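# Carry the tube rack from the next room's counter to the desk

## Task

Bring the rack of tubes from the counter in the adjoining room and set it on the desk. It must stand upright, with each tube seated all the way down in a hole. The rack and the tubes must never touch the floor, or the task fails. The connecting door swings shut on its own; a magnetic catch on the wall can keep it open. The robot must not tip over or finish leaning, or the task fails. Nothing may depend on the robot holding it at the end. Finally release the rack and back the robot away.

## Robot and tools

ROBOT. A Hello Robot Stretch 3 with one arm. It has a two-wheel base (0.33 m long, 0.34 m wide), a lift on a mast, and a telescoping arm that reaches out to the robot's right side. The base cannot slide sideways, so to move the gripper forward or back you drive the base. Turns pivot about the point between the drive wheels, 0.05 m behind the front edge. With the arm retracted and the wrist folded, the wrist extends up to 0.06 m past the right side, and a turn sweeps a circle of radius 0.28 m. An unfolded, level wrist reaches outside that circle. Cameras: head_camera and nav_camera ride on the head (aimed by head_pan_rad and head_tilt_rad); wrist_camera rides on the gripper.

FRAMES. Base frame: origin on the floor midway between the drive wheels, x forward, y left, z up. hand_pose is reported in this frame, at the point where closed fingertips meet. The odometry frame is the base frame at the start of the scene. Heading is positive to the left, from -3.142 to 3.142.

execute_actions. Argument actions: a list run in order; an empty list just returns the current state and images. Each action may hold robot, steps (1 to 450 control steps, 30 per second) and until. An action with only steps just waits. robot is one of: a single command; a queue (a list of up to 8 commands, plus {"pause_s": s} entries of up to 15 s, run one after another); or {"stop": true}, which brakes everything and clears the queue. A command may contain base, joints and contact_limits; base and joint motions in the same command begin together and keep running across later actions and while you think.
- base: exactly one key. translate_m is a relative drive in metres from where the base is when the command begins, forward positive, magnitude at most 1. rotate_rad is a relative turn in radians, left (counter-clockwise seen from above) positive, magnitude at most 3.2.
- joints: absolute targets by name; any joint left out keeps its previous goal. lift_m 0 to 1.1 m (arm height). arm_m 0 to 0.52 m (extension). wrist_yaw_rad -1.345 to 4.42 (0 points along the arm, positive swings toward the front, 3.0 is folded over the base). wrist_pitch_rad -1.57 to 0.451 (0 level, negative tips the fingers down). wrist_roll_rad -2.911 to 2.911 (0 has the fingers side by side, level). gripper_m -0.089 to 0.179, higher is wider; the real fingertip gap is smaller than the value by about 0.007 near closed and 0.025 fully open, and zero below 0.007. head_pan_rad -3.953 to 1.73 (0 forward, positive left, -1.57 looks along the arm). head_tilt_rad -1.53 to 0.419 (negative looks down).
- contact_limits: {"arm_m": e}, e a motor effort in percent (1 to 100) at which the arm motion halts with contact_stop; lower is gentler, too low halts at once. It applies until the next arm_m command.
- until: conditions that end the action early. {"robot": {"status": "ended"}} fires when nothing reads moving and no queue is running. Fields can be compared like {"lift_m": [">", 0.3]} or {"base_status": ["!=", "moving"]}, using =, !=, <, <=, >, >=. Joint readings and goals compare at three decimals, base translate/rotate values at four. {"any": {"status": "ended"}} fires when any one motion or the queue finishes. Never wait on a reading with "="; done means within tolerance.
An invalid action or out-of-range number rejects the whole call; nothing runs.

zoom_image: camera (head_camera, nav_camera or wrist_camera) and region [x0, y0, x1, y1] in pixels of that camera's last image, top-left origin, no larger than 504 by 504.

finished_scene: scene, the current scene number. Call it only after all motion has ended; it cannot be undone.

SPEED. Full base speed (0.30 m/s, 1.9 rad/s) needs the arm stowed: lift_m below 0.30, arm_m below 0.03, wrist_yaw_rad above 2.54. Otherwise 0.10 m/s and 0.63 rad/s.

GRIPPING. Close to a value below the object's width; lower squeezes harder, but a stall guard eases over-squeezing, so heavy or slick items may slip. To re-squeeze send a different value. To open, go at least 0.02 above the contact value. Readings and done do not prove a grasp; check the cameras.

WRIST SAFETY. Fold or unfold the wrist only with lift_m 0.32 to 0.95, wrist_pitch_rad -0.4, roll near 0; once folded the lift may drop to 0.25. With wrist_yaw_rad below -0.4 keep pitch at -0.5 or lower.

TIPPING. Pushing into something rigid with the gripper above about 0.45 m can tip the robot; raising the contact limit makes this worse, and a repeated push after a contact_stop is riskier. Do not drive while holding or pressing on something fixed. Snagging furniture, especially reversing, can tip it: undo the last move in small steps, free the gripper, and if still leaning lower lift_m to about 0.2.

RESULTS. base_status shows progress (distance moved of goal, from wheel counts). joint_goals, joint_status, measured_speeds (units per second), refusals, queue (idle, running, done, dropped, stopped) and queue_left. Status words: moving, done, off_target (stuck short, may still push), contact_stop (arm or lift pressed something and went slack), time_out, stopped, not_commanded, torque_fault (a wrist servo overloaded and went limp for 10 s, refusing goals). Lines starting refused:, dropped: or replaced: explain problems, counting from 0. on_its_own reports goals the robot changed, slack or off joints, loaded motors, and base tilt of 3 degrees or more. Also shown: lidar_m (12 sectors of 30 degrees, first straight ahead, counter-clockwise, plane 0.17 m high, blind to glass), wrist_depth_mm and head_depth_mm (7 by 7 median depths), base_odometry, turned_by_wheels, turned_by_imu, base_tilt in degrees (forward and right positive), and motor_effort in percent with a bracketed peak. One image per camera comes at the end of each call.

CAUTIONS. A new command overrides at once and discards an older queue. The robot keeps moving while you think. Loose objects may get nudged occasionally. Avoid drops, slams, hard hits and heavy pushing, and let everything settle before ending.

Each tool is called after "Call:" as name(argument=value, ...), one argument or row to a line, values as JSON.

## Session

Call:
execute_actions(
  actions=[],
)

Scene clock: 0.00 s.
robot.base_odometry: x=+0.000 y=+0.000 heading=+0.000 (m, m, rad; robot's odometry frame)
robot.turned_by_wheels: +0.000 (rad since the last result)
robot.turned_by_imu: +0.000 (rad since the last result)
robot.base_tilt: forward=+2.5 right=-0.6 (deg)
robot.lidar_m: 2.98 1.49 1.68 1.25 0.95 0.78 0.78 0.87 0.86 0.85 0.95 1.54
robot.head_depth_mm: 1765 2550 2891 2872 2848 2858 2427 / 1771 2607 2935 2878 2862 2835 2446 / 1796 2635 2936 2960 2954 2908 2375 / 1794 2663 3024 3067 2970 2989 2370 / 1809 2708 3108 3048 3047 2968 2357 / 1804 2708 3118 3155 3087 3052 2318 / 1848 2769 3142 3194 3137 3080 2328
robot.base_status: not_commanded
robot.joint_positions: lift_m=+0.382 arm_m=-0.003 wrist_yaw_rad=+2.891 wrist_pitch_rad=-0.340 wrist_roll_rad=-0.007 gripper_m=+0.037 head_pan_rad=+0.012 head_tilt_rad=-0.024
robot.joint_goals: lift_m=+0.382 arm_m=-0.003 wrist_yaw_rad=+2.891 wrist_pitch_rad=-0.340 wrist_roll_rad=-0.007 gripper_m=+0.037 head_pan_rad=+0.012 head_tilt_rad=-0.024
robot.joint_status: lift_m=not_commanded arm_m=not_commanded wrist_yaw_rad=not_commanded wrist_pitch_rad=not_commanded wrist_roll_rad=not_commanded gripper_m=not_commanded head_pan_rad=not_commanded head_tilt_rad=not_commanded
robot.measured_speeds: translate_m=+0.000 rotate_rad=+0.000 lift_m=+0.000 arm_m=+0.000 wrist_yaw_rad=+0.000 wrist_pitch_rad=+0.000 wrist_roll_rad=+0.000 head_pan_rad=+0.000 head_tilt_rad=+0.000
robot: refusals=0 queue=idle queue_left=0
robot.motor_effort: left_wheel=+0 right_wheel=+0 lift_m=+26 arm_m=+0 wrist_yaw_rad=+0 wrist_pitch_rad=+10 wrist_roll_rad=+0 gripper_m=+0 head_pan_rad=+0 head_tilt_rad=+2 (%)
robot.hand_pose: x=+0.0367 y=+0.0841 z=+0.4122 quat_wxyz=(+0.206, +0.704, +0.033, +0.679) (m; robot's base frame)
robot.wrist_depth_mm: - - - - - - - / - - - - - - - / 922 - - - - - - / 964 - - - - - - / 887 - 921 881 910 878 866 / 726 - - 698 734 703 715 / 609 600 598 589 600 603 591
pictures: head_camera (sideways: a quarter turn clockwise sets it upright), nav_camera (sideways: a quarter turn counterclockwise sets it upright), wrist_camera
Images, in order (width x height): head_camera 896x504, nav_camera 672x504, wrist_camera 644x364.

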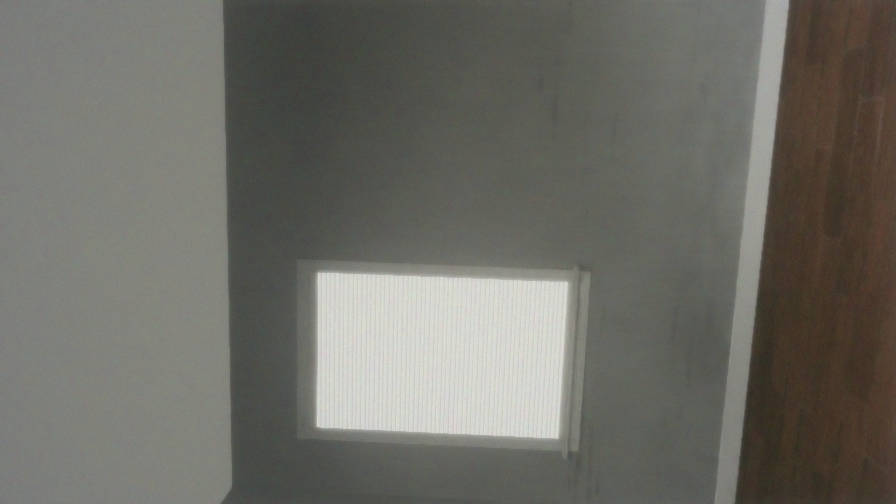

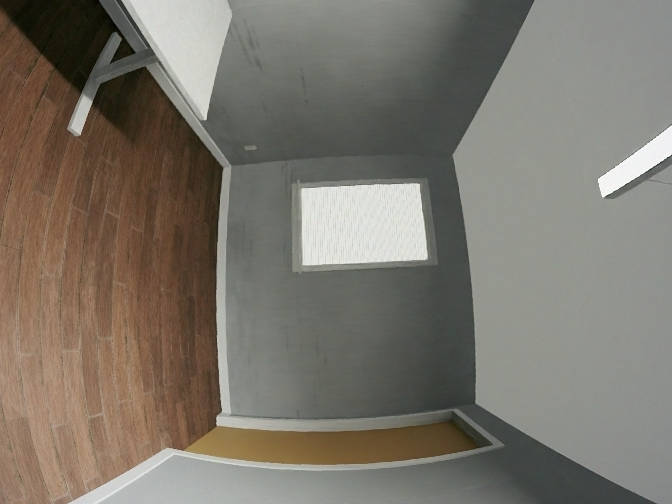

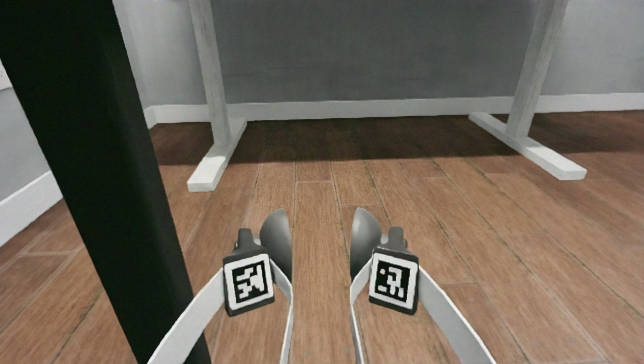

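Call:
execute_actions(
  actions=[
    {"robot":[{"joints":{"wrist_yaw_rad":3.0,"wrist_pitch_rad":-0.4,"head_pan_rad":-0.75,"head_tilt_rad":-0.3}},{"joints":{"lift_m":0.25}}],"steps":450,"until":{"robot":{"status":"ended"}}},
  ],
)

Scene clock: 5.27 s.
robot.base_odometry: x=+0.000 y=+0.000 heading=+0.000 (m, m, rad; robot's odometry frame)
robot.turned_by_wheels: +0.000 (rad since the last result)
robot.turned_by_imu: -0.001 (rad since the last result)
robot.base_tilt: forward=+2.6 right=-0.5 (deg)
robot.lidar_m: 2.98 1.49 1.68 1.24 0.95 0.79 0.78 0.87 0.86 0.85 0.95 1.53
robot.head_depth_mm: 943 961 980 1007 1029 1055 1075 / 1051 1079 1098 1138 1164 1197 1220 / 1193 1225 1256 1300 1340 1377 1418 / 1372 1424 1463 1507 1569 1621 1574 / 1614 1680 1744 1811 1876 1929 1610 / 2142 2261 2381 2535 2574 2082 1607 / 2557 2705 2839 2917 2913 2059 1592
robot.base_status: not_commanded
robot.joint_positions: lift_m=+0.250 arm_m=-0.003 wrist_yaw_rad=+2.999 wrist_pitch_rad=-0.417 wrist_roll_rad=-0.007 gripper_m=+0.037 head_pan_rad=-0.743 head_tilt_rad=-0.296
robot.joint_goals: lift_m=+0.250 arm_m=-0.003 wrist_yaw_rad=+3.000 wrist_pitch_rad=-0.400 wrist_roll_rad=-0.007 gripper_m=+0.037 head_pan_rad=-0.750 head_tilt_rad=-0.300
robot.joint_status: lift_m=done arm_m=not_commanded wrist_yaw_rad=done wrist_pitch_rad=done wrist_roll_rad=not_commanded gripper_m=not_commanded head_pan_rad=done head_tilt_rad=done
robot.measured_speeds: translate_m=+0.000 rotate_rad=+0.000 lift_m=+0.000 arm_m=+0.000 wrist_yaw_rad=+0.000 wrist_pitch_rad=+0.000 wrist_roll_rad=+0.000 head_pan_rad=+0.000 head_tilt_rad=+0.000
robot: refusals=0 queue=done queue_left=0
robot.motor_effort: left_wheel=+0(0) right_wheel=+0(0) lift_m=+22(26) arm_m=+0(0) wrist_yaw_rad=+1(2) wrist_pitch_rad=+11(9) wrist_roll_rad=+0(0) gripper_m=-1(0) head_pan_rad=-3(34) head_tilt_rad=-1(17) (%)
robot.hand_pose: x=+0.0108 y=+0.0802 z=+0.2632 quat_wxyz=(+0.195, +0.698, +0.097, +0.682) (m; robot's base frame)
robot.wrist_depth_mm: 894 - - - - - - / 901 - - - - - - / 875 986 - 997 966 993 918 / 749 759 738 733 733 730 714 / 605 588 - 573 604 583 568 / 491 509 - - 496 483 479 / - - - - 408 413 411
pictures: head_camera (sideways: a quarter turn clockwise sets it upright), nav_camera (sideways: a quarter turn counterclockwise sets it upright), wrist_camera
Images, in order (width x height): head_camera 896x504, nav_camera 672x504, wrist_camera 644x364.

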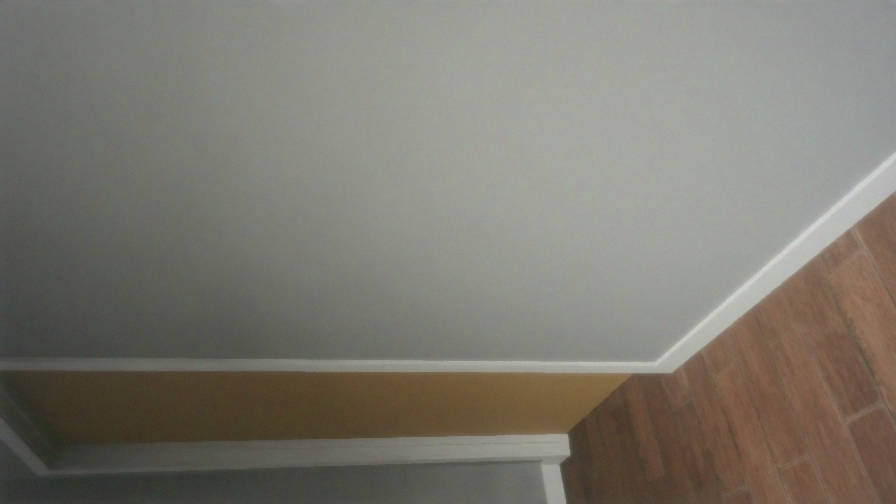

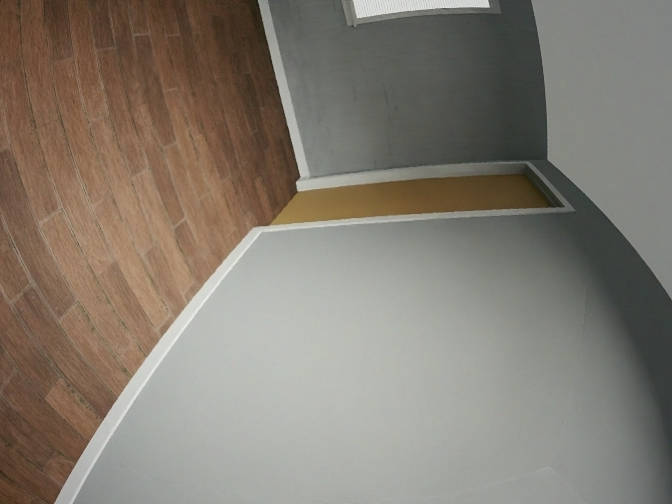

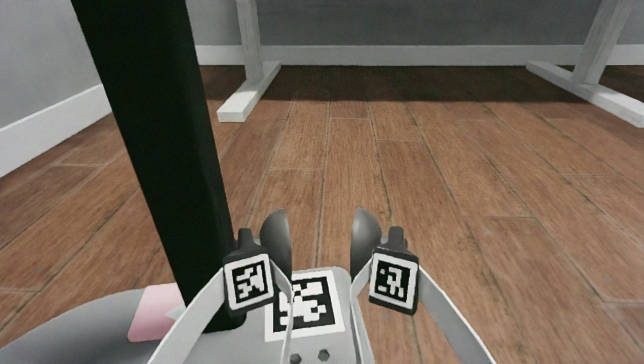

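Call:
execute_actions(
  actions=[
    {"robot":[{"base":{"rotate_rad":-0.21}},{"base":{"translate_m":1.0}},{"base":{"translate_m":1.0}},{"base":{"translate_m":0.3},"joints":{"head_pan_rad":-1.3,"head_tilt_rad":-0.4}}],"steps":450,"until":{"robot":{"status":"ended"}}},
  ],
)

Scene clock: 24.30 s.
robot.base_odometry: x=+2.250 y=-0.479 heading=-0.210 (m, m, rad; robot's odometry frame)
robot.turned_by_wheels: -0.210 (rad since the last result)
robot.turned_by_imu: -0.205 (rad since the last result)
robot.base_tilt: forward=+2.5 right=-0.7 (deg)
robot.lidar_m: 0.70 0.73 0.99 1.70 1.76 1.82 3.06 1.18 0.90 0.91 0.94 0.73
robot.head_depth_mm: 725 770 816 866 926 986 1058 / 746 790 834 889 949 1019 1100 / 764 807 859 915 974 1056 1131 / 782 829 876 940 1014 1086 1181 / 799 849 901 961 1037 1122 1217 / 818 870 929 998 1075 1159 1264 / 824 875 926 985 1036 1117 1219
robot.base_status: done (translate_m +0.3000 of +0.3000)
robot.joint_positions: lift_m=+0.250 arm_m=-0.003 wrist_yaw_rad=+2.999 wrist_pitch_rad=-0.417 wrist_roll_rad=-0.007 gripper_m=+0.037 head_pan_rad=-1.293 head_tilt_rad=-0.395
robot.joint_goals: lift_m=+0.250 arm_m=-0.003 wrist_yaw_rad=+3.000 wrist_pitch_rad=-0.400 wrist_roll_rad=-0.007 gripper_m=+0.037 head_pan_rad=-1.300 head_tilt_rad=-0.400
robot.joint_status: lift_m=done arm_m=not_commanded wrist_yaw_rad=done wrist_pitch_rad=done wrist_roll_rad=not_commanded gripper_m=not_commanded head_pan_rad=done head_tilt_rad=done
robot.measured_speeds: translate_m=+0.000 rotate_rad=+0.000 lift_m=+0.000 arm_m=+0.000 wrist_yaw_rad=+0.000 wrist_pitch_rad=+0.000 wrist_roll_rad=+0.000 head_pan_rad=+0.000 head_tilt_rad=+0.000
robot: refusals=0 queue=done queue_left=0
robot.motor_effort: left_wheel=+3(16) right_wheel=-2(7) lift_m=+22(22) arm_m=+0(0) wrist_yaw_rad=+0(1) wrist_pitch_rad=+11(11) wrist_roll_rad=+0(0) gripper_m=+1(1) head_pan_rad=-3(30) head_tilt_rad=-2(10) (%)
robot.hand_pose: x=+0.0106 y=+0.0801 z=+0.2631 quat_wxyz=(+0.195, +0.698, +0.098, +0.682) (m; robot's base frame)
robot.wrist_depth_mm: - - - - - - 725 / - - - - - - 734 / - 987 995 967 996 915 749 / 752 737 747 732 727 730 697 / 586 593 - 581 604 583 575 / 487 507 - - 504 475 476 / - - - - 407 410 413
pictures: head_camera (sideways: a quarter turn clockwise sets it upright), nav_camera (sideways: a quarter turn counterclockwise sets it upright), wrist_camera
Images, in order (width x height): head_camera 896x504, nav_camera 672x504, wrist_camera 644x364.

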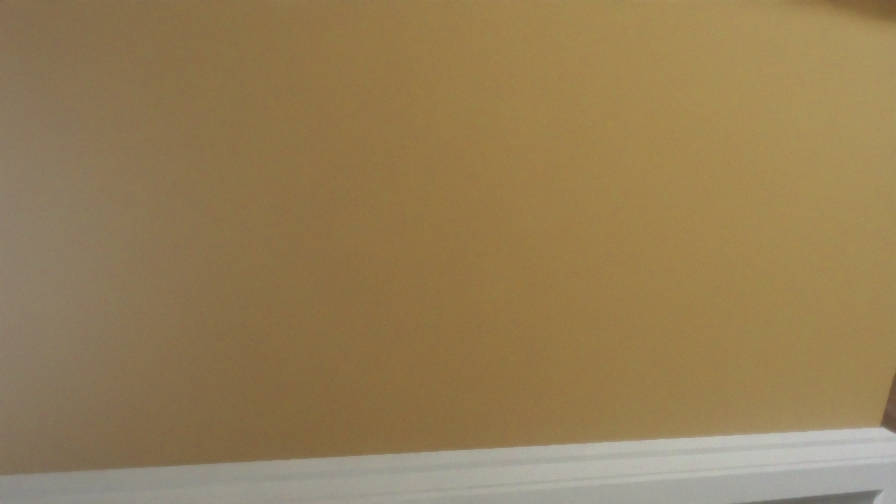

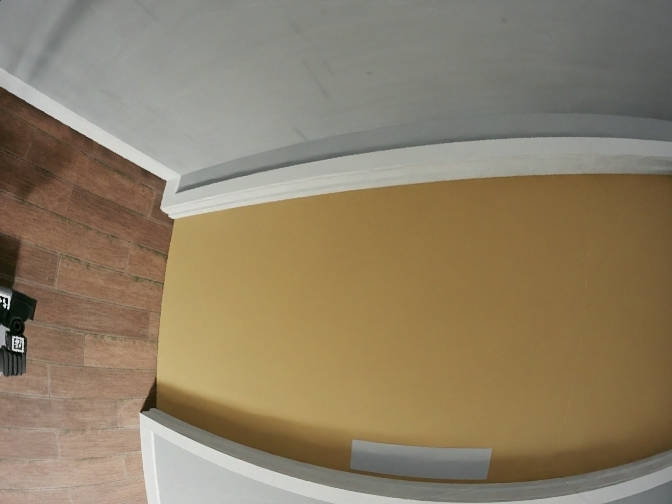

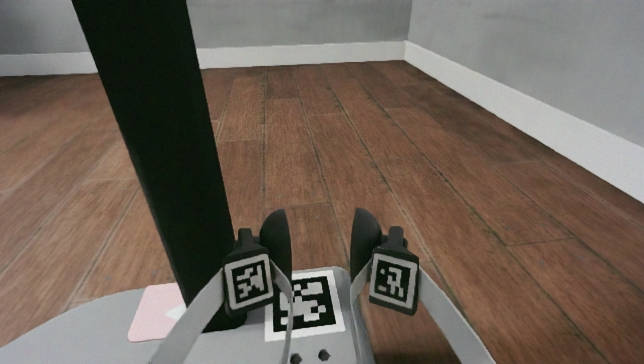

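Call:
execute_actions(
  actions=[
    {"robot":[{"base":{"translate_m":-0.03}},{"base":{"rotate_rad":1.571},"joints":{"head_pan_rad":-3.14,"head_tilt_rad":-0.6}},{"base":{"translate_m":-0.5}},{"joints":{"lift_m":0.32}},{"base":{"translate_m":-0.6}}],"steps":450,"until":{"robot":{"status":"ended"}}},
  ],
)

Scene clock: 48.97 s.
robot.base_odometry: x=+1.992 y=-1.544 heading=+1.361 (m, m, rad; robot's odometry frame)
robot.turned_by_wheels: +1.571 (rad since the last result)
robot.turned_by_imu: +1.563 (rad since the last result)
robot.base_tilt: forward=+1.3 right=-0.3 (deg)
robot.lidar_m: 2.71 2.65 0.36 0.51 2.48 2.07 0.29 0.25 0.25 0.30 0.53 1.05
robot.head_depth_mm: 1684 1881 2087 2287 1950 1555 1292 / 329 375 2002 2243 1952 1541 1289 / 296 329 373 430 510 659 1256 / - 298 332 374 432 513 629 / - - 299 333 377 435 516 / - - - 300 334 379 437 / - - - - 300 335 379
robot.base_status: moving (translate_m -0.5949 of -0.6000)
robot.joint_positions: lift_m=+0.320 arm_m=-0.003 wrist_yaw_rad=+3.000 wrist_pitch_rad=-0.418 wrist_roll_rad=-0.007 gripper_m=+0.037 head_pan_rad=-3.134 head_tilt_rad=-0.598
robot.joint_goals: lift_m=+0.320 arm_m=-0.003 wrist_yaw_rad=+3.000 wrist_pitch_rad=-0.400 wrist_roll_rad=-0.007 gripper_m=+0.037 head_pan_rad=-3.140 head_tilt_rad=-0.600
robot.joint_status: lift_m=done arm_m=not_commanded wrist_yaw_rad=done wrist_pitch_rad=done wrist_roll_rad=not_commanded gripper_m=not_commanded head_pan_rad=done head_tilt_rad=done
robot.measured_speeds: translate_m=-0.041 rotate_rad=+0.000 lift_m=+0.000 arm_m=+0.000 wrist_yaw_rad=+0.000 wrist_pitch_rad=+0.000 wrist_roll_rad=+0.000 head_pan_rad=+0.000 head_tilt_rad=+0.000
robot: refusals=0 queue=running queue_left=0
robot.motor_effort: left_wheel=-16(65) right_wheel=-9(37) lift_m=+29(31) arm_m=+0(1) wrist_yaw_rad=+0(0) wrist_pitch_rad=+11(11) wrist_roll_rad=+0(0) gripper_m=+0(0) head_pan_rad=-3(37) head_tilt_rad=-1(16) (%)
robot.hand_pose: x=+0.0105 y=+0.0800 z=+0.3326 quat_wxyz=(+0.195, +0.698, +0.098, +0.682) (m; robot's base frame)
robot.wrist_depth_mm: - - - 886 364 388 - / - - - 972 396 - - / - - - - 432 - - / 890 887 845 826 478 857 854 / 710 699 - 677 528 686 683 / 582 579 - 570 584 573 565 / 501 506 - - 487 491 490
pictures: head_camera (sideways: a quarter turn clockwise sets it upright), nav_camera (sideways: a quarter turn counterclockwise sets it upright), wrist_camera
Images, in order (width x height): head_camera 896x504, nav_camera 672x504, wrist_camera 644x364.

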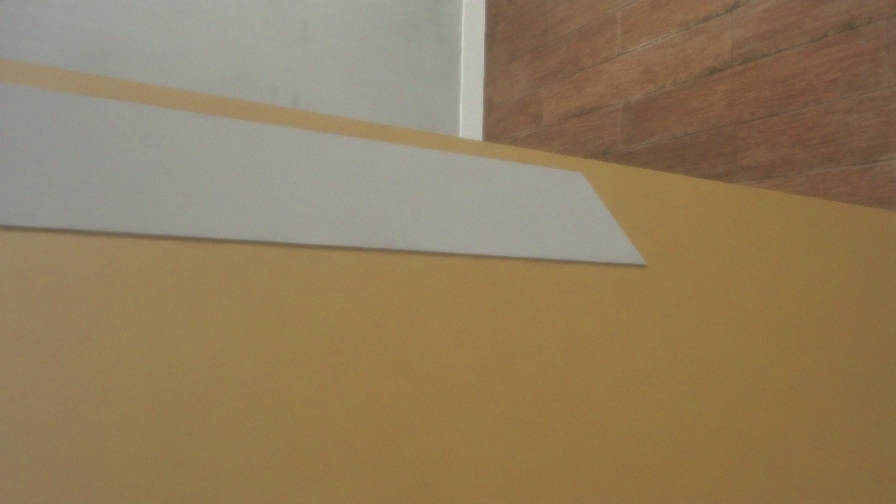

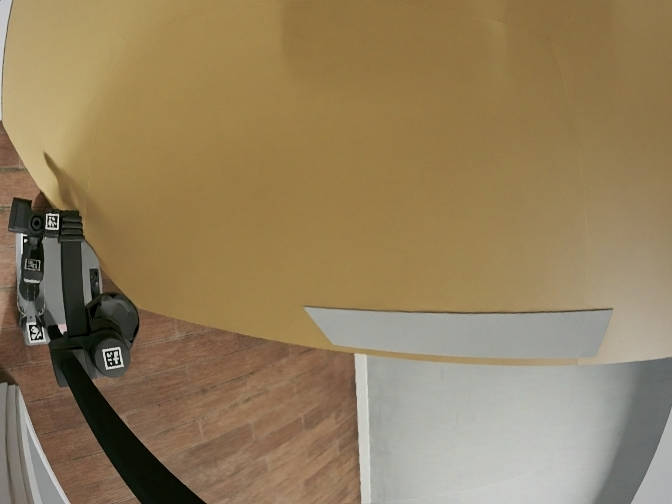

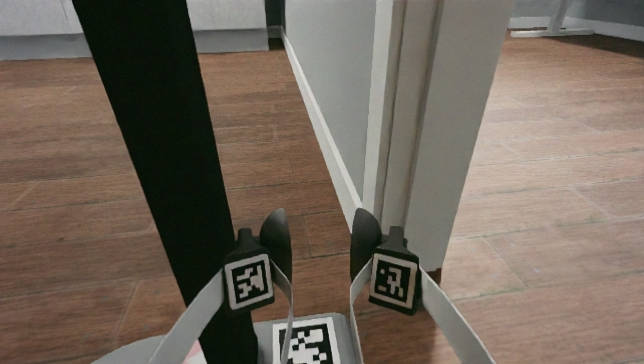

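Call:
execute_actions(
  actions=[
    {"steps":60,"until":{"robot":{"status":"ended"}}},
    {"robot":[{"base":{"translate_m":-0.35}}],"steps":450,"until":{"robot":{"status":"ended"}}},
  ],
)

Scene clock: 55.20 s.
robot.base_odometry: x=+1.918 y=-1.891 heading=+1.361 (m, m, rad; robot's odometry frame)
robot.turned_by_wheels: +0.000 (rad since the last result)
robot.turned_by_imu: -0.004 (rad since the last result)
robot.base_tilt: forward=+2.3 right=-0.7 (deg)
robot.lidar_m: 2.72 0.58 0.69 1.77 2.37 1.70 1.63 0.24 0.23 0.24 0.32 0.82
robot.head_depth_mm: 1391 1537 1722 1888 1933 1553 1291 / 1391 1527 1682 1902 1939 1538 1284 / 1386 1507 1685 1871 1938 1542 1286 / 1378 1501 1671 1867 1903 1527 1276 / 1377 1494 1661 1867 1878 1519 1258 / 1358 1497 1655 1838 1870 1510 1255 / 1364 1486 1643 1851 1850 1461 426
robot.base_status: done (translate_m -0.3500 of -0.3500)
robot.joint_positions: lift_m=+0.320 arm_m=-0.003 wrist_yaw_rad=+3.000 wrist_pitch_rad=-0.418 wrist_roll_rad=-0.007 gripper_m=+0.037 head_pan_rad=-3.134 head_tilt_rad=-0.598
robot.joint_goals: lift_m=+0.320 arm_m=-0.003 wrist_yaw_rad=+3.000 wrist_pitch_rad=-0.400 wrist_roll_rad=-0.007 gripper_m=+0.037 head_pan_rad=-3.140 head_tilt_rad=-0.600
robot.joint_status: lift_m=done arm_m=not_commanded wrist_yaw_rad=done wrist_pitch_rad=done wrist_roll_rad=not_commanded gripper_m=not_commanded head_pan_rad=done head_tilt_rad=done
robot.measured_speeds: translate_m=+0.000 rotate_rad=+0.000 lift_m=+0.000 arm_m=+0.000 wrist_yaw_rad=+0.000 wrist_pitch_rad=+0.000 wrist_roll_rad=+0.000 head_pan_rad=+0.000 head_tilt_rad=+0.000
robot: refusals=0 queue=done queue_left=0
robot.motor_effort: left_wheel=-9(25) right_wheel=-2(14) lift_m=+28(29) arm_m=+0(0) wrist_yaw_rad=+0(0) wrist_pitch_rad=+11(11) wrist_roll_rad=+0(0) gripper_m=+0(1) head_pan_rad=-3(3) head_tilt_rad=+0(1) (%)
robot.hand_pose: x=+0.0105 y=+0.0800 z=+0.3326 quat_wxyz=(+0.195, +0.698, +0.098, +0.682) (m; robot's base frame)
robot.wrist_depth_mm: - - - - - 712 513 / - - - - - 716 491 / - - - - - 743 510 / 893 868 896 869 849 718 543 / 706 693 - 688 727 655 606 / 576 585 - 576 587 569 554 / 501 496 - - 495 489 495
pictures: head_camera (sideways: a quarter turn clockwise sets it upright), nav_camera (sideways: a quarter turn counterclockwise sets it upright), wrist_camera
Images, in order (width x height): head_camera 896x504, nav_camera 672x504, wrist_camera 644x364.

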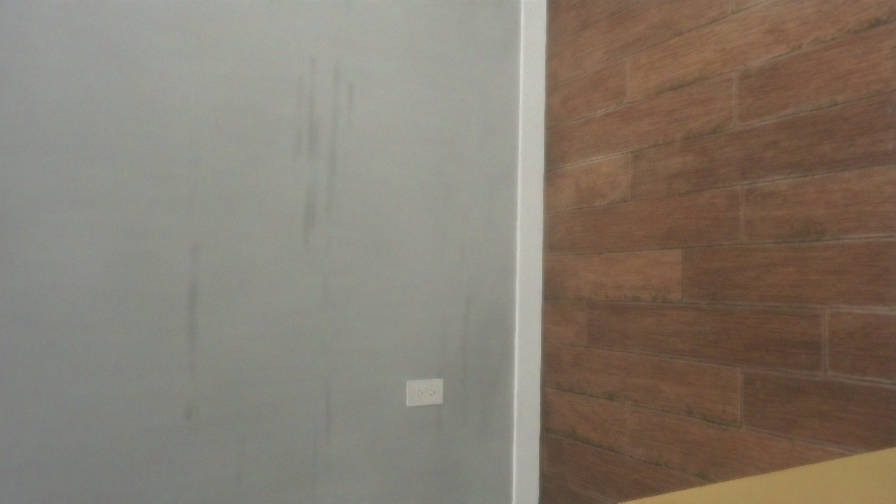

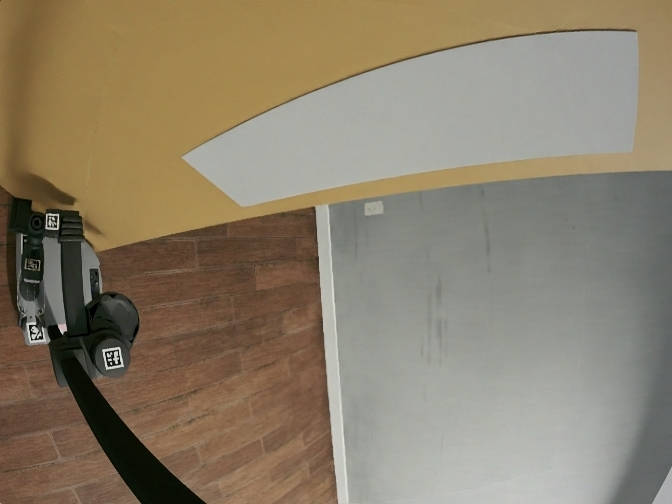

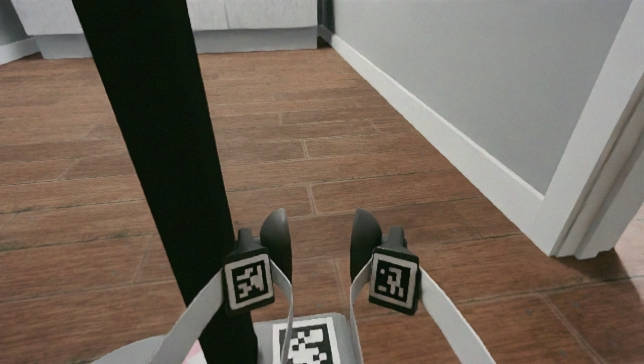

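Call:
execute_actions(
  actions=[
    {"robot":[{"base":{"rotate_rad":0.45},"joints":{"head_pan_rad":-2.4,"head_tilt_rad":-0.7}},{"base":{"translate_m":-0.2}}],"steps":450,"until":{"robot":{"status":"ended"}}},
  ],
)

Scene clock: 62.87 s.
robot.base_odometry: x=+1.966 y=-2.085 heading=+1.811 (m, m, rad; robot's odometry frame)
robot.turned_by_wheels: +0.450 (rad since the last result)
robot.turned_by_imu: +0.445 (rad since the last result)
robot.base_tilt: forward=+2.3 right=-0.5 (deg)
robot.lidar_m: 0.78 0.88 1.92 2.30 1.55 1.45 1.08 0.25 0.25 0.28 0.45 1.91
robot.head_depth_mm: - - 993 1143 1379 1452 1231 / - - - - 323 1410 1215 / - - - - 307 373 499 / - - - - 302 363 464 / - - - - 300 355 449 / - - - - 298 348 437 / - - - - 294 341 423
robot.base_status: done (translate_m -0.2000 of -0.2000)
robot.joint_positions: lift_m=+0.320 arm_m=-0.003 wrist_yaw_rad=+3.000 wrist_pitch_rad=-0.418 wrist_roll_rad=-0.007 gripper_m=+0.037 head_pan_rad=-2.407 head_tilt_rad=-0.692
robot.joint_goals: lift_m=+0.320 arm_m=-0.003 wrist_yaw_rad=+3.000 wrist_pitch_rad=-0.400 wrist_roll_rad=-0.007 gripper_m=+0.037 head_pan_rad=-2.400 head_tilt_rad=-0.700
robot.joint_status: lift_m=done arm_m=not_commanded wrist_yaw_rad=done wrist_pitch_rad=done wrist_roll_rad=not_commanded gripper_m=not_commanded head_pan_rad=done head_tilt_rad=done
robot.measured_speeds: translate_m=+0.000 rotate_rad=+0.000 lift_m=+0.000 arm_m=+0.000 wrist_yaw_rad=+0.000 wrist_pitch_rad=+0.000 wrist_roll_rad=+0.000 head_pan_rad=+0.000 head_tilt_rad=+0.000
robot: refusals=0 queue=done queue_left=0
robot.motor_effort: left_wheel=-13(26) right_wheel=+0(9) lift_m=+29(29) arm_m=+1(0) wrist_yaw_rad=+0(0) wrist_pitch_rad=+11(11) wrist_roll_rad=+0(0) gripper_m=+0(0) head_pan_rad=+3(33) head_tilt_rad=-3(12) (%)
robot.hand_pose: x=+0.0105 y=+0.0800 z=+0.3326 quat_wxyz=(+0.195, +0.698, +0.098, +0.682) (m; robot's base frame)
robot.wrist_depth_mm: - - - - - - - / - - - - - - - / - - - - - - - / 897 880 863 852 866 841 859 / 700 697 - 678 712 690 663 / 574 579 - 568 601 583 578 / 493 512 - - 485 493 491
pictures: head_camera (sideways: a quarter turn clockwise sets it upright), nav_camera (sideways: a quarter turn counterclockwise sets it upright), wrist_camera
Images, in order (width x height): head_camera 896x504, nav_camera 672x504, wrist_camera 644x364.

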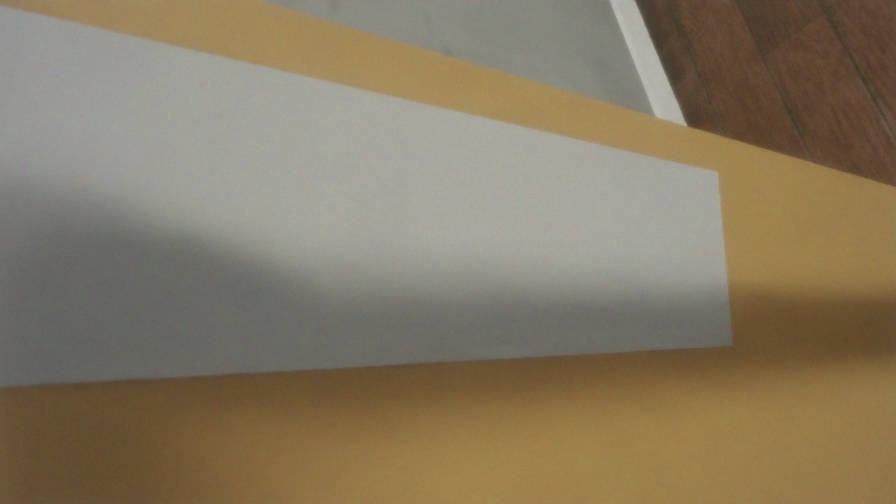

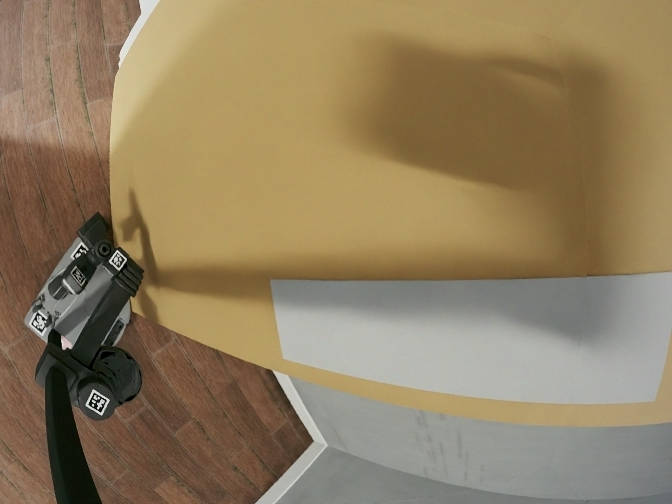

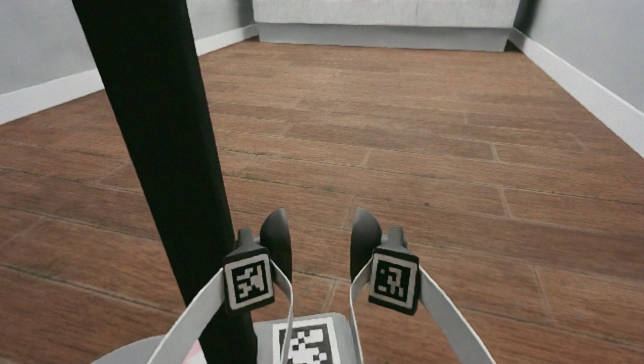

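Call:
execute_actions(
  actions=[
    {"robot":[{"base":{"translate_m":0.15}},{"base":{"rotate_rad":0.7},"joints":{"head_pan_rad":-3.0,"head_tilt_rad":-0.8}},{"base":{"translate_m":-0.1}}],"steps":450,"until":{"robot":{"status":"ended"}}},
  ],
)

Scene clock: 73.10 s.
robot.base_odometry: x=+2.011 y=-1.998 heading=+2.510 (m, m, rad; robot's odometry frame)
robot.turned_by_wheels: +0.700 (rad since the last result)
robot.turned_by_imu: +0.696 (rad since the last result)
robot.base_tilt: forward=+2.4 right=-0.6 (deg)
robot.lidar_m: 0.89 2.50 2.05 1.58 1.55 0.31 0.27 0.28 0.33 0.64 3.22 0.72
robot.head_depth_mm: - - 288 326 399 540 1183 / - - 287 324 397 512 758 / - - 289 323 394 508 675 / - - 287 320 391 501 679 / - - 285 318 387 495 683 / - - - 316 383 488 673 / - - - 312 380 482 662
robot.base_status: done (translate_m -0.0999 of -0.1000)
robot.joint_positions: lift_m=+0.320 arm_m=-0.003 wrist_yaw_rad=+3.000 wrist_pitch_rad=-0.418 wrist_roll_rad=-0.007 gripper_m=+0.037 head_pan_rad=-2.993 head_tilt_rad=-0.790
robot.joint_goals: lift_m=+0.320 arm_m=-0.003 wrist_yaw_rad=+3.000 wrist_pitch_rad=-0.400 wrist_roll_rad=-0.007 gripper_m=+0.037 head_pan_rad=-3.000 head_tilt_rad=-0.800
robot.joint_status: lift_m=done arm_m=not_commanded wrist_yaw_rad=done wrist_pitch_rad=done wrist_roll_rad=not_commanded gripper_m=not_commanded head_pan_rad=done head_tilt_rad=done
robot.measured_speeds: translate_m=+0.000 rotate_rad=+0.000 lift_m=+0.000 arm_m=+0.000 wrist_yaw_rad=+0.000 wrist_pitch_rad=+0.000 wrist_roll_rad=+0.000 head_pan_rad=+0.000 head_tilt_rad=+0.000
robot: refusals=0 queue=done queue_left=0
robot.motor_effort: left_wheel=-12(29) right_wheel=-5(11) lift_m=+29(29) arm_m=+0(0) wrist_yaw_rad=+0(1) wrist_pitch_rad=+11(11) wrist_roll_rad=+0(0) gripper_m=+1(0) head_pan_rad=-3(30) head_tilt_rad=-3(13) (%)
robot.hand_pose: x=+0.0105 y=+0.0800 z=+0.3326 quat_wxyz=(+0.195, +0.698, +0.098, +0.682) (m; robot's base frame)
robot.wrist_depth_mm: - - - - - - - / - - - - - - - / - - - - - - - / 893 874 860 888 862 861 853 / 683 706 - 671 723 660 684 / 578 574 - 572 584 574 568 / 499 508 - - 496 492 488
pictures: head_camera (sideways: a quarter turn clockwise sets it upright), nav_camera (sideways: a quarter turn counterclockwise sets it upright), wrist_camera
Images, in order (width x height): head_camera 896x504, nav_camera 672x504, wrist_camera 644x364.

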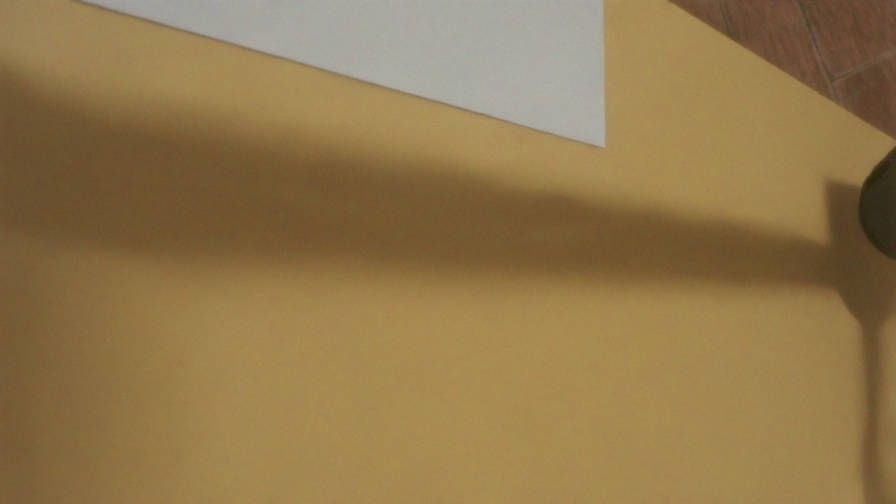

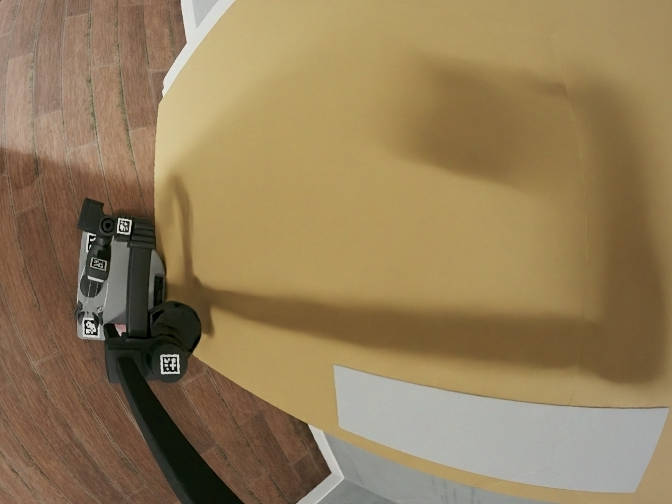

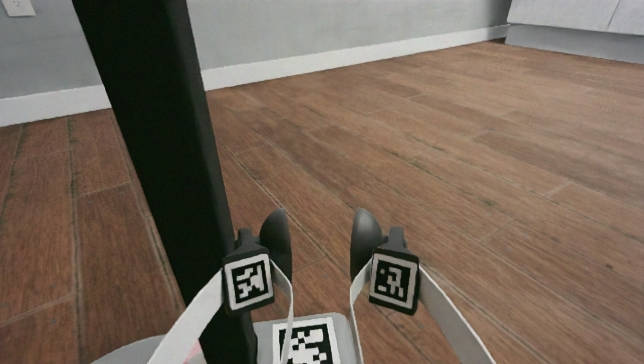

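Call:
execute_actions(
  actions=[
    {"robot":[{"base":{"rotate_rad":0.25}},{"base":{"translate_m":-0.15}}],"steps":450,"until":{"robot":{"status":"ended"}}},
  ],
)

Scene clock: 79.33 s.
robot.base_odometry: x=+2.150 y=-2.054 heading=+2.760 (m, m, rad; robot's odometry frame)
robot.turned_by_wheels: +0.250 (rad since the last result)
robot.turned_by_imu: +0.247 (rad since the last result)
robot.base_tilt: forward=+2.6 right=-0.6 (deg)
robot.lidar_m: 1.36 2.65 1.70 1.51 0.93 0.30 0.28 0.28 0.34 0.67 3.18 0.83
robot.head_depth_mm: - - 288 325 396 510 1122 / - - 289 323 395 507 709 / - - 289 322 392 505 666 / - - 287 320 391 501 678 / - - 286 319 388 495 689 / - - 285 317 386 493 679 / - - - 316 384 488 672
robot.base_status: done (translate_m -0.1500 of -0.1500)
robot.joint_positions: lift_m=+0.320 arm_m=-0.003 wrist_yaw_rad=+3.000 wrist_pitch_rad=-0.418 wrist_roll_rad=-0.007 gripper_m=+0.037 head_pan_rad=-2.993 head_tilt_rad=-0.790
robot.joint_goals: lift_m=+0.320 arm_m=-0.003 wrist_yaw_rad=+3.000 wrist_pitch_rad=-0.400 wrist_roll_rad=-0.007 gripper_m=+0.037 head_pan_rad=-3.000 head_tilt_rad=-0.800
robot.joint_status: lift_m=done arm_m=not_commanded wrist_yaw_rad=done wrist_pitch_rad=done wrist_roll_rad=not_commanded gripper_m=not_commanded head_pan_rad=done head_tilt_rad=done
robot.measured_speeds: translate_m=+0.000 rotate_rad=+0.000 lift_m=+0.000 arm_m=+0.000 wrist_yaw_rad=+0.000 wrist_pitch_rad=+0.000 wrist_roll_rad=+0.000 head_pan_rad=+0.000 head_tilt_rad=+0.000
robot: refusals=0 queue=done queue_left=0
robot.motor_effort: left_wheel=-11(31) right_wheel=-3(9) lift_m=+29(29) arm_m=+0(0) wrist_yaw_rad=+1(1) wrist_pitch_rad=+11(11) wrist_roll_rad=+0(0) gripper_m=+0(0) head_pan_rad=-3(3) head_tilt_rad=-3(3) (%)
robot.hand_pose: x=+0.0105 y=+0.0800 z=+0.3326 quat_wxyz=(+0.195, +0.698, +0.098, +0.682) (m; robot's base frame)
robot.wrist_depth_mm: - - - - - - - / - - - - - - - / - - - - - - - / 812 886 845 878 869 866 850 / 707 693 - 683 711 691 677 / 587 565 - 579 589 565 569 / 473 509 - - 490 479 487
pictures: head_camera (sideways: a quarter turn clockwise sets it upright), nav_camera (sideways: a quarter turn counterclockwise sets it upright), wrist_camera
Images, in order (width x height): head_camera 896x504, nav_camera 672x504, wrist_camera 644x364.

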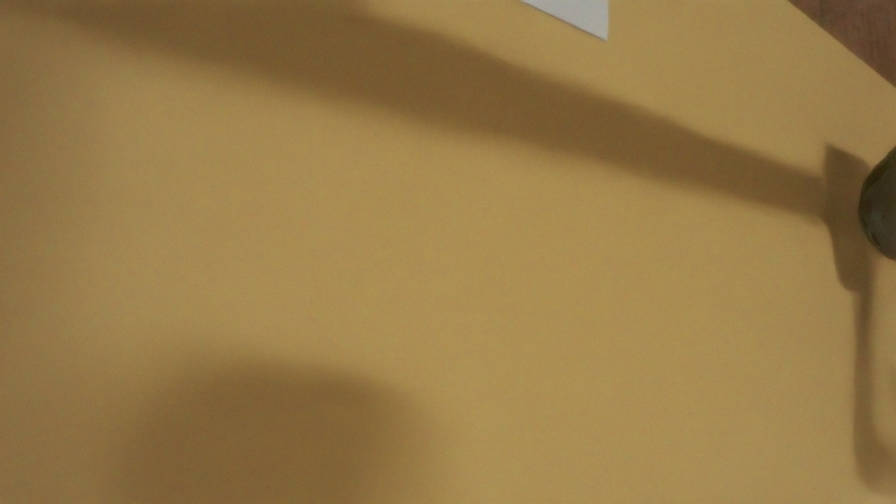

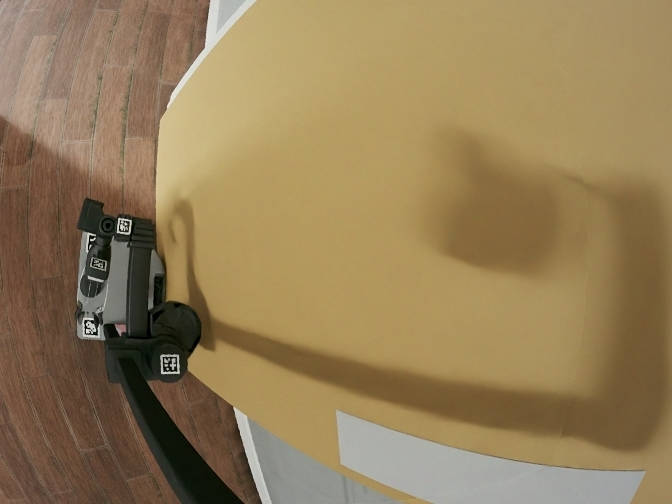

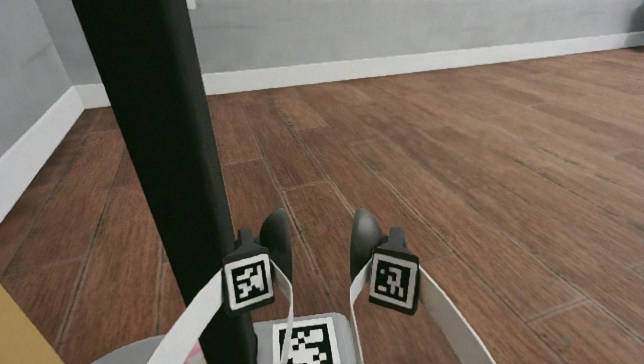

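Call:
execute_actions(
  actions=[
    {"robot":[{"base":{"rotate_rad":0.1}},{"base":{"translate_m":-0.07}}],"steps":450,"until":{"robot":{"status":"ended"}}},
  ],
)

Scene clock: 83.73 s.
robot.base_odometry: x=+2.217 y=-2.074 heading=+2.860 (m, m, rad; robot's odometry frame)
robot.turned_by_wheels: +0.100 (rad since the last result)
robot.turned_by_imu: +0.098 (rad since the last result)
robot.base_tilt: forward=+2.4 right=-0.5 (deg)
robot.lidar_m: 1.72 2.41 1.62 1.50 0.70 0.30 0.27 0.28 0.34 0.65 3.23 0.89
robot.head_depth_mm: - - 289 327 401 517 726 / - - 287 324 397 513 717 / - - 289 322 394 506 671 / - - 287 320 390 500 674 / - - 285 318 388 494 683 / - - - 315 383 490 675 / - - - 314 381 484 665
robot.base_status: done (translate_m -0.0700 of -0.0700)
robot.joint_positions: lift_m=+0.320 arm_m=-0.003 wrist_yaw_rad=+3.000 wrist_pitch_rad=-0.418 wrist_roll_rad=-0.007 gripper_m=+0.037 head_pan_rad=-2.993 head_tilt_rad=-0.790
robot.joint_goals: lift_m=+0.320 arm_m=-0.003 wrist_yaw_rad=+3.000 wrist_pitch_rad=-0.400 wrist_roll_rad=-0.007 gripper_m=+0.037 head_pan_rad=-3.000 head_tilt_rad=-0.800
robot.joint_status: lift_m=done arm_m=not_commanded wrist_yaw_rad=done wrist_pitch_rad=done wrist_roll_rad=not_commanded gripper_m=not_commanded head_pan_rad=done head_tilt_rad=done
robot.measured_speeds: translate_m=+0.000 rotate_rad=+0.000 lift_m=+0.000 arm_m=+0.000 wrist_yaw_rad=+0.000 wrist_pitch_rad=+0.000 wrist_roll_rad=+0.000 head_pan_rad=+0.000 head_tilt_rad=+0.000
robot: refusals=0 queue=done queue_left=0
robot.motor_effort: left_wheel=-10(25) right_wheel=-3(11) lift_m=+29(29) arm_m=+0(0) wrist_yaw_rad=+0(0) wrist_pitch_rad=+11(11) wrist_roll_rad=+0(0) gripper_m=-1(1) head_pan_rad=-3(3) head_tilt_rad=-3(4) (%)
robot.hand_pose: x=+0.0105 y=+0.0800 z=+0.3326 quat_wxyz=(+0.195, +0.698, +0.098, +0.682) (m; robot's base frame)
robot.wrist_depth_mm: 797 - - - - - - / 775 - - - - - - / 773 - - - - - - / 726 872 870 856 847 884 866 / 653 695 - 685 705 678 678 / 588 568 - 573 586 568 568 / 445 505 - - 495 482 492
pictures: head_camera (sideways: a quarter turn clockwise sets it upright), nav_camera (sideways: a quarter turn counterclockwise sets it upright), wrist_camera
Images, in order (width x height): head_camera 896x504, nav_camera 672x504, wrist_camera 644x364.

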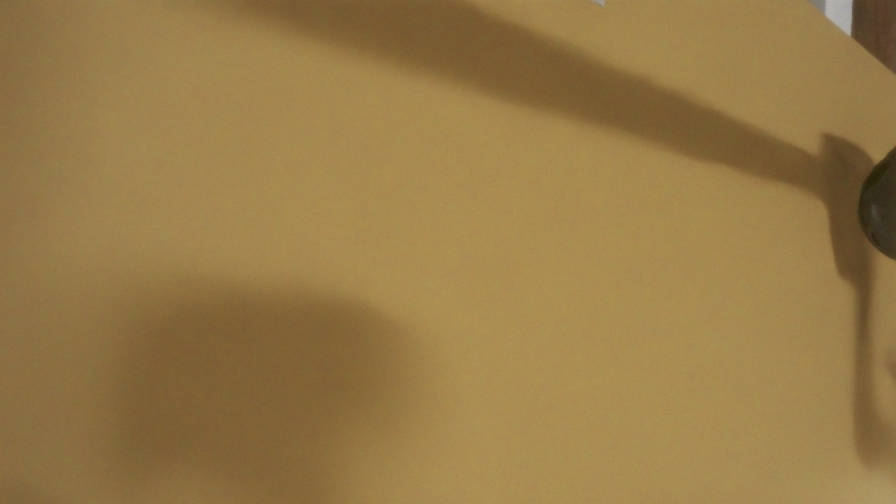

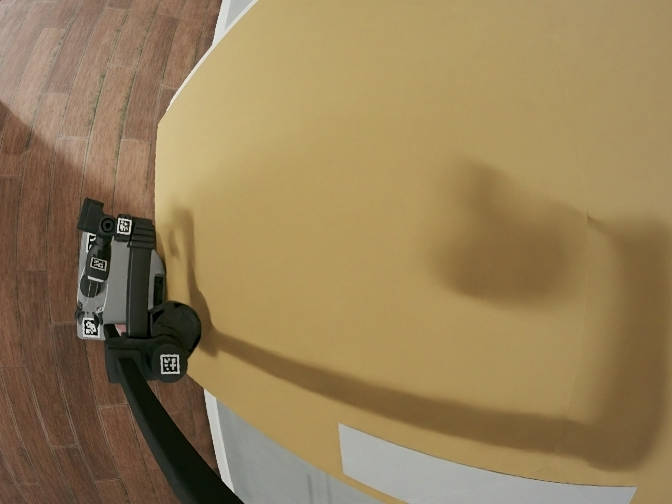

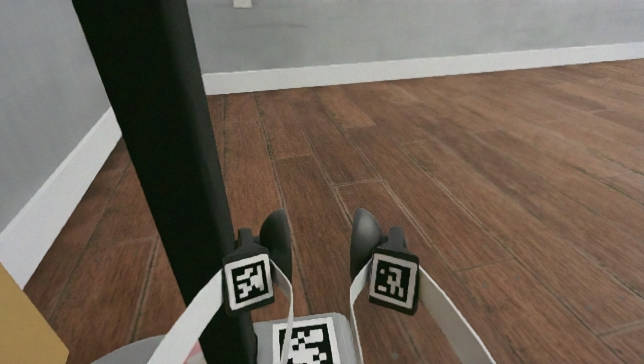

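Call:
execute_actions(
  actions=[
    {"robot":[{"base":{"translate_m":-0.08}}],"steps":450,"until":{"robot":{"status":"ended"}}},
  ],
)

Scene clock: 90.97 s.
robot.base_odometry: x=+2.248 y=-2.083 heading=+2.820 (m, m, rad; robot's odometry frame)
robot.turned_by_wheels: -0.041 (rad since the last result)
robot.turned_by_imu: +0.011 (rad since the last result)
robot.base_tilt: forward=+2.6 right=-0.5 (deg)
robot.lidar_m: 1.78 2.36 1.60 1.50 0.69 0.30 0.28 0.28 0.34 0.78 3.25 0.90
robot.head_depth_mm: - - 290 328 403 519 777 / - - 288 326 400 516 729 / - - 287 324 397 511 680 / - - 289 323 394 507 692 / - - 288 320 391 501 696 / - - 286 319 388 497 691 / - - 284 317 386 493 680
robot.base_status: time_out (translate_m -0.0319 of -0.0319)
robot.joint_positions: lift_m=+0.320 arm_m=-0.003 wrist_yaw_rad=+3.000 wrist_pitch_rad=-0.418 wrist_roll_rad=-0.007 gripper_m=+0.037 head_pan_rad=-2.995 head_tilt_rad=-0.795
robot.joint_goals: lift_m=+0.320 arm_m=-0.003 wrist_yaw_rad=+3.000 wrist_pitch_rad=-0.400 wrist_roll_rad=-0.007 gripper_m=+0.037 head_pan_rad=-3.000 head_tilt_rad=-0.800
robot.joint_status: lift_m=done arm_m=not_commanded wrist_yaw_rad=done wrist_pitch_rad=done wrist_roll_rad=not_commanded gripper_m=not_commanded head_pan_rad=done head_tilt_rad=done
robot.measured_speeds: translate_m=+0.000 rotate_rad=+0.000 lift_m=+0.000 arm_m=+0.000 wrist_yaw_rad=+0.000 wrist_pitch_rad=+0.000 wrist_roll_rad=+0.000 head_pan_rad=+0.000 head_tilt_rad=+0.000
robot: refusals=0 queue=dropped queue_left=0
robot.motor_effort: left_wheel=+0(100) right_wheel=+0(66) lift_m=+28(29) arm_m=+0(0) wrist_yaw_rad=+1(1) wrist_pitch_rad=+11(12) wrist_roll_rad=+0(0) gripper_m=+1(0) head_pan_rad=-2(3) head_tilt_rad=-2(3) (%)
robot.hand_pose: x=+0.0104 y=+0.0800 z=+0.3326 quat_wxyz=(+0.195, +0.698, +0.098, +0.682) (m; robot's base frame)
robot.wrist_depth_mm: 765 - - - - - - / 757 - - - - - - / 744 - - - - - - / 692 882 857 857 854 854 875 / 651 701 - 691 722 688 686 / 575 569 - 575 575 569 565 / 440 508 - - 488 484 492
pictures: head_camera (sideways: a quarter turn clockwise sets it upright), nav_camera (sideways: a quarter turn counterclockwise sets it upright), wrist_camera
Images, in order (width x height): head_camera 896x504, nav_camera 672x504, wrist_camera 644x364.

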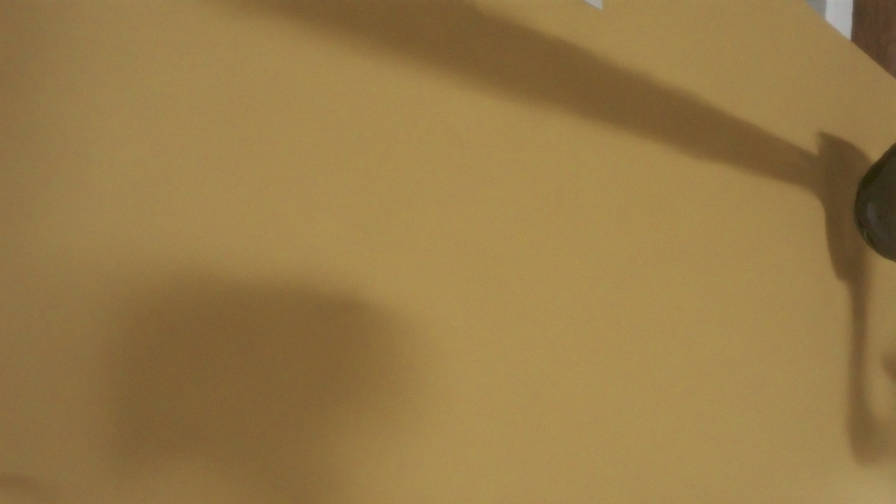

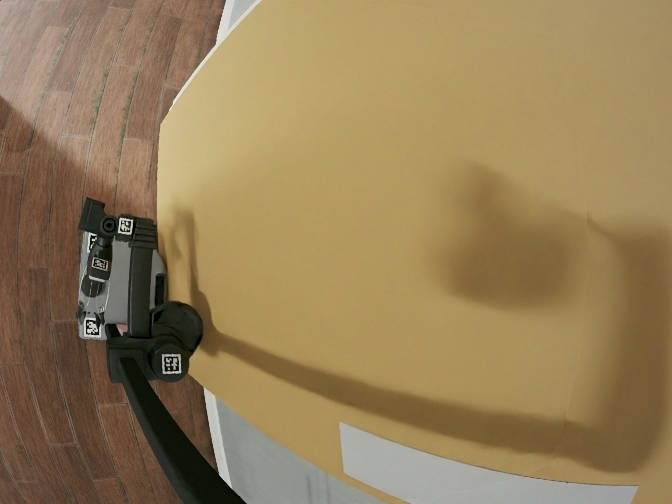

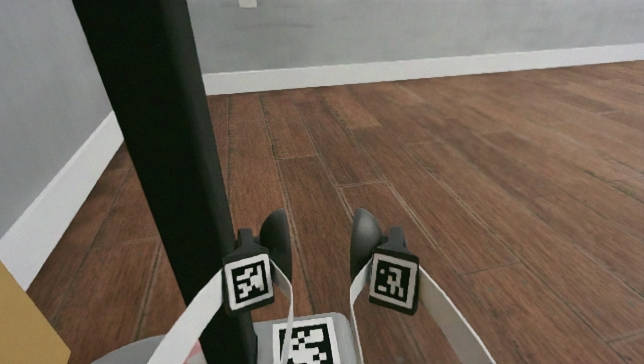

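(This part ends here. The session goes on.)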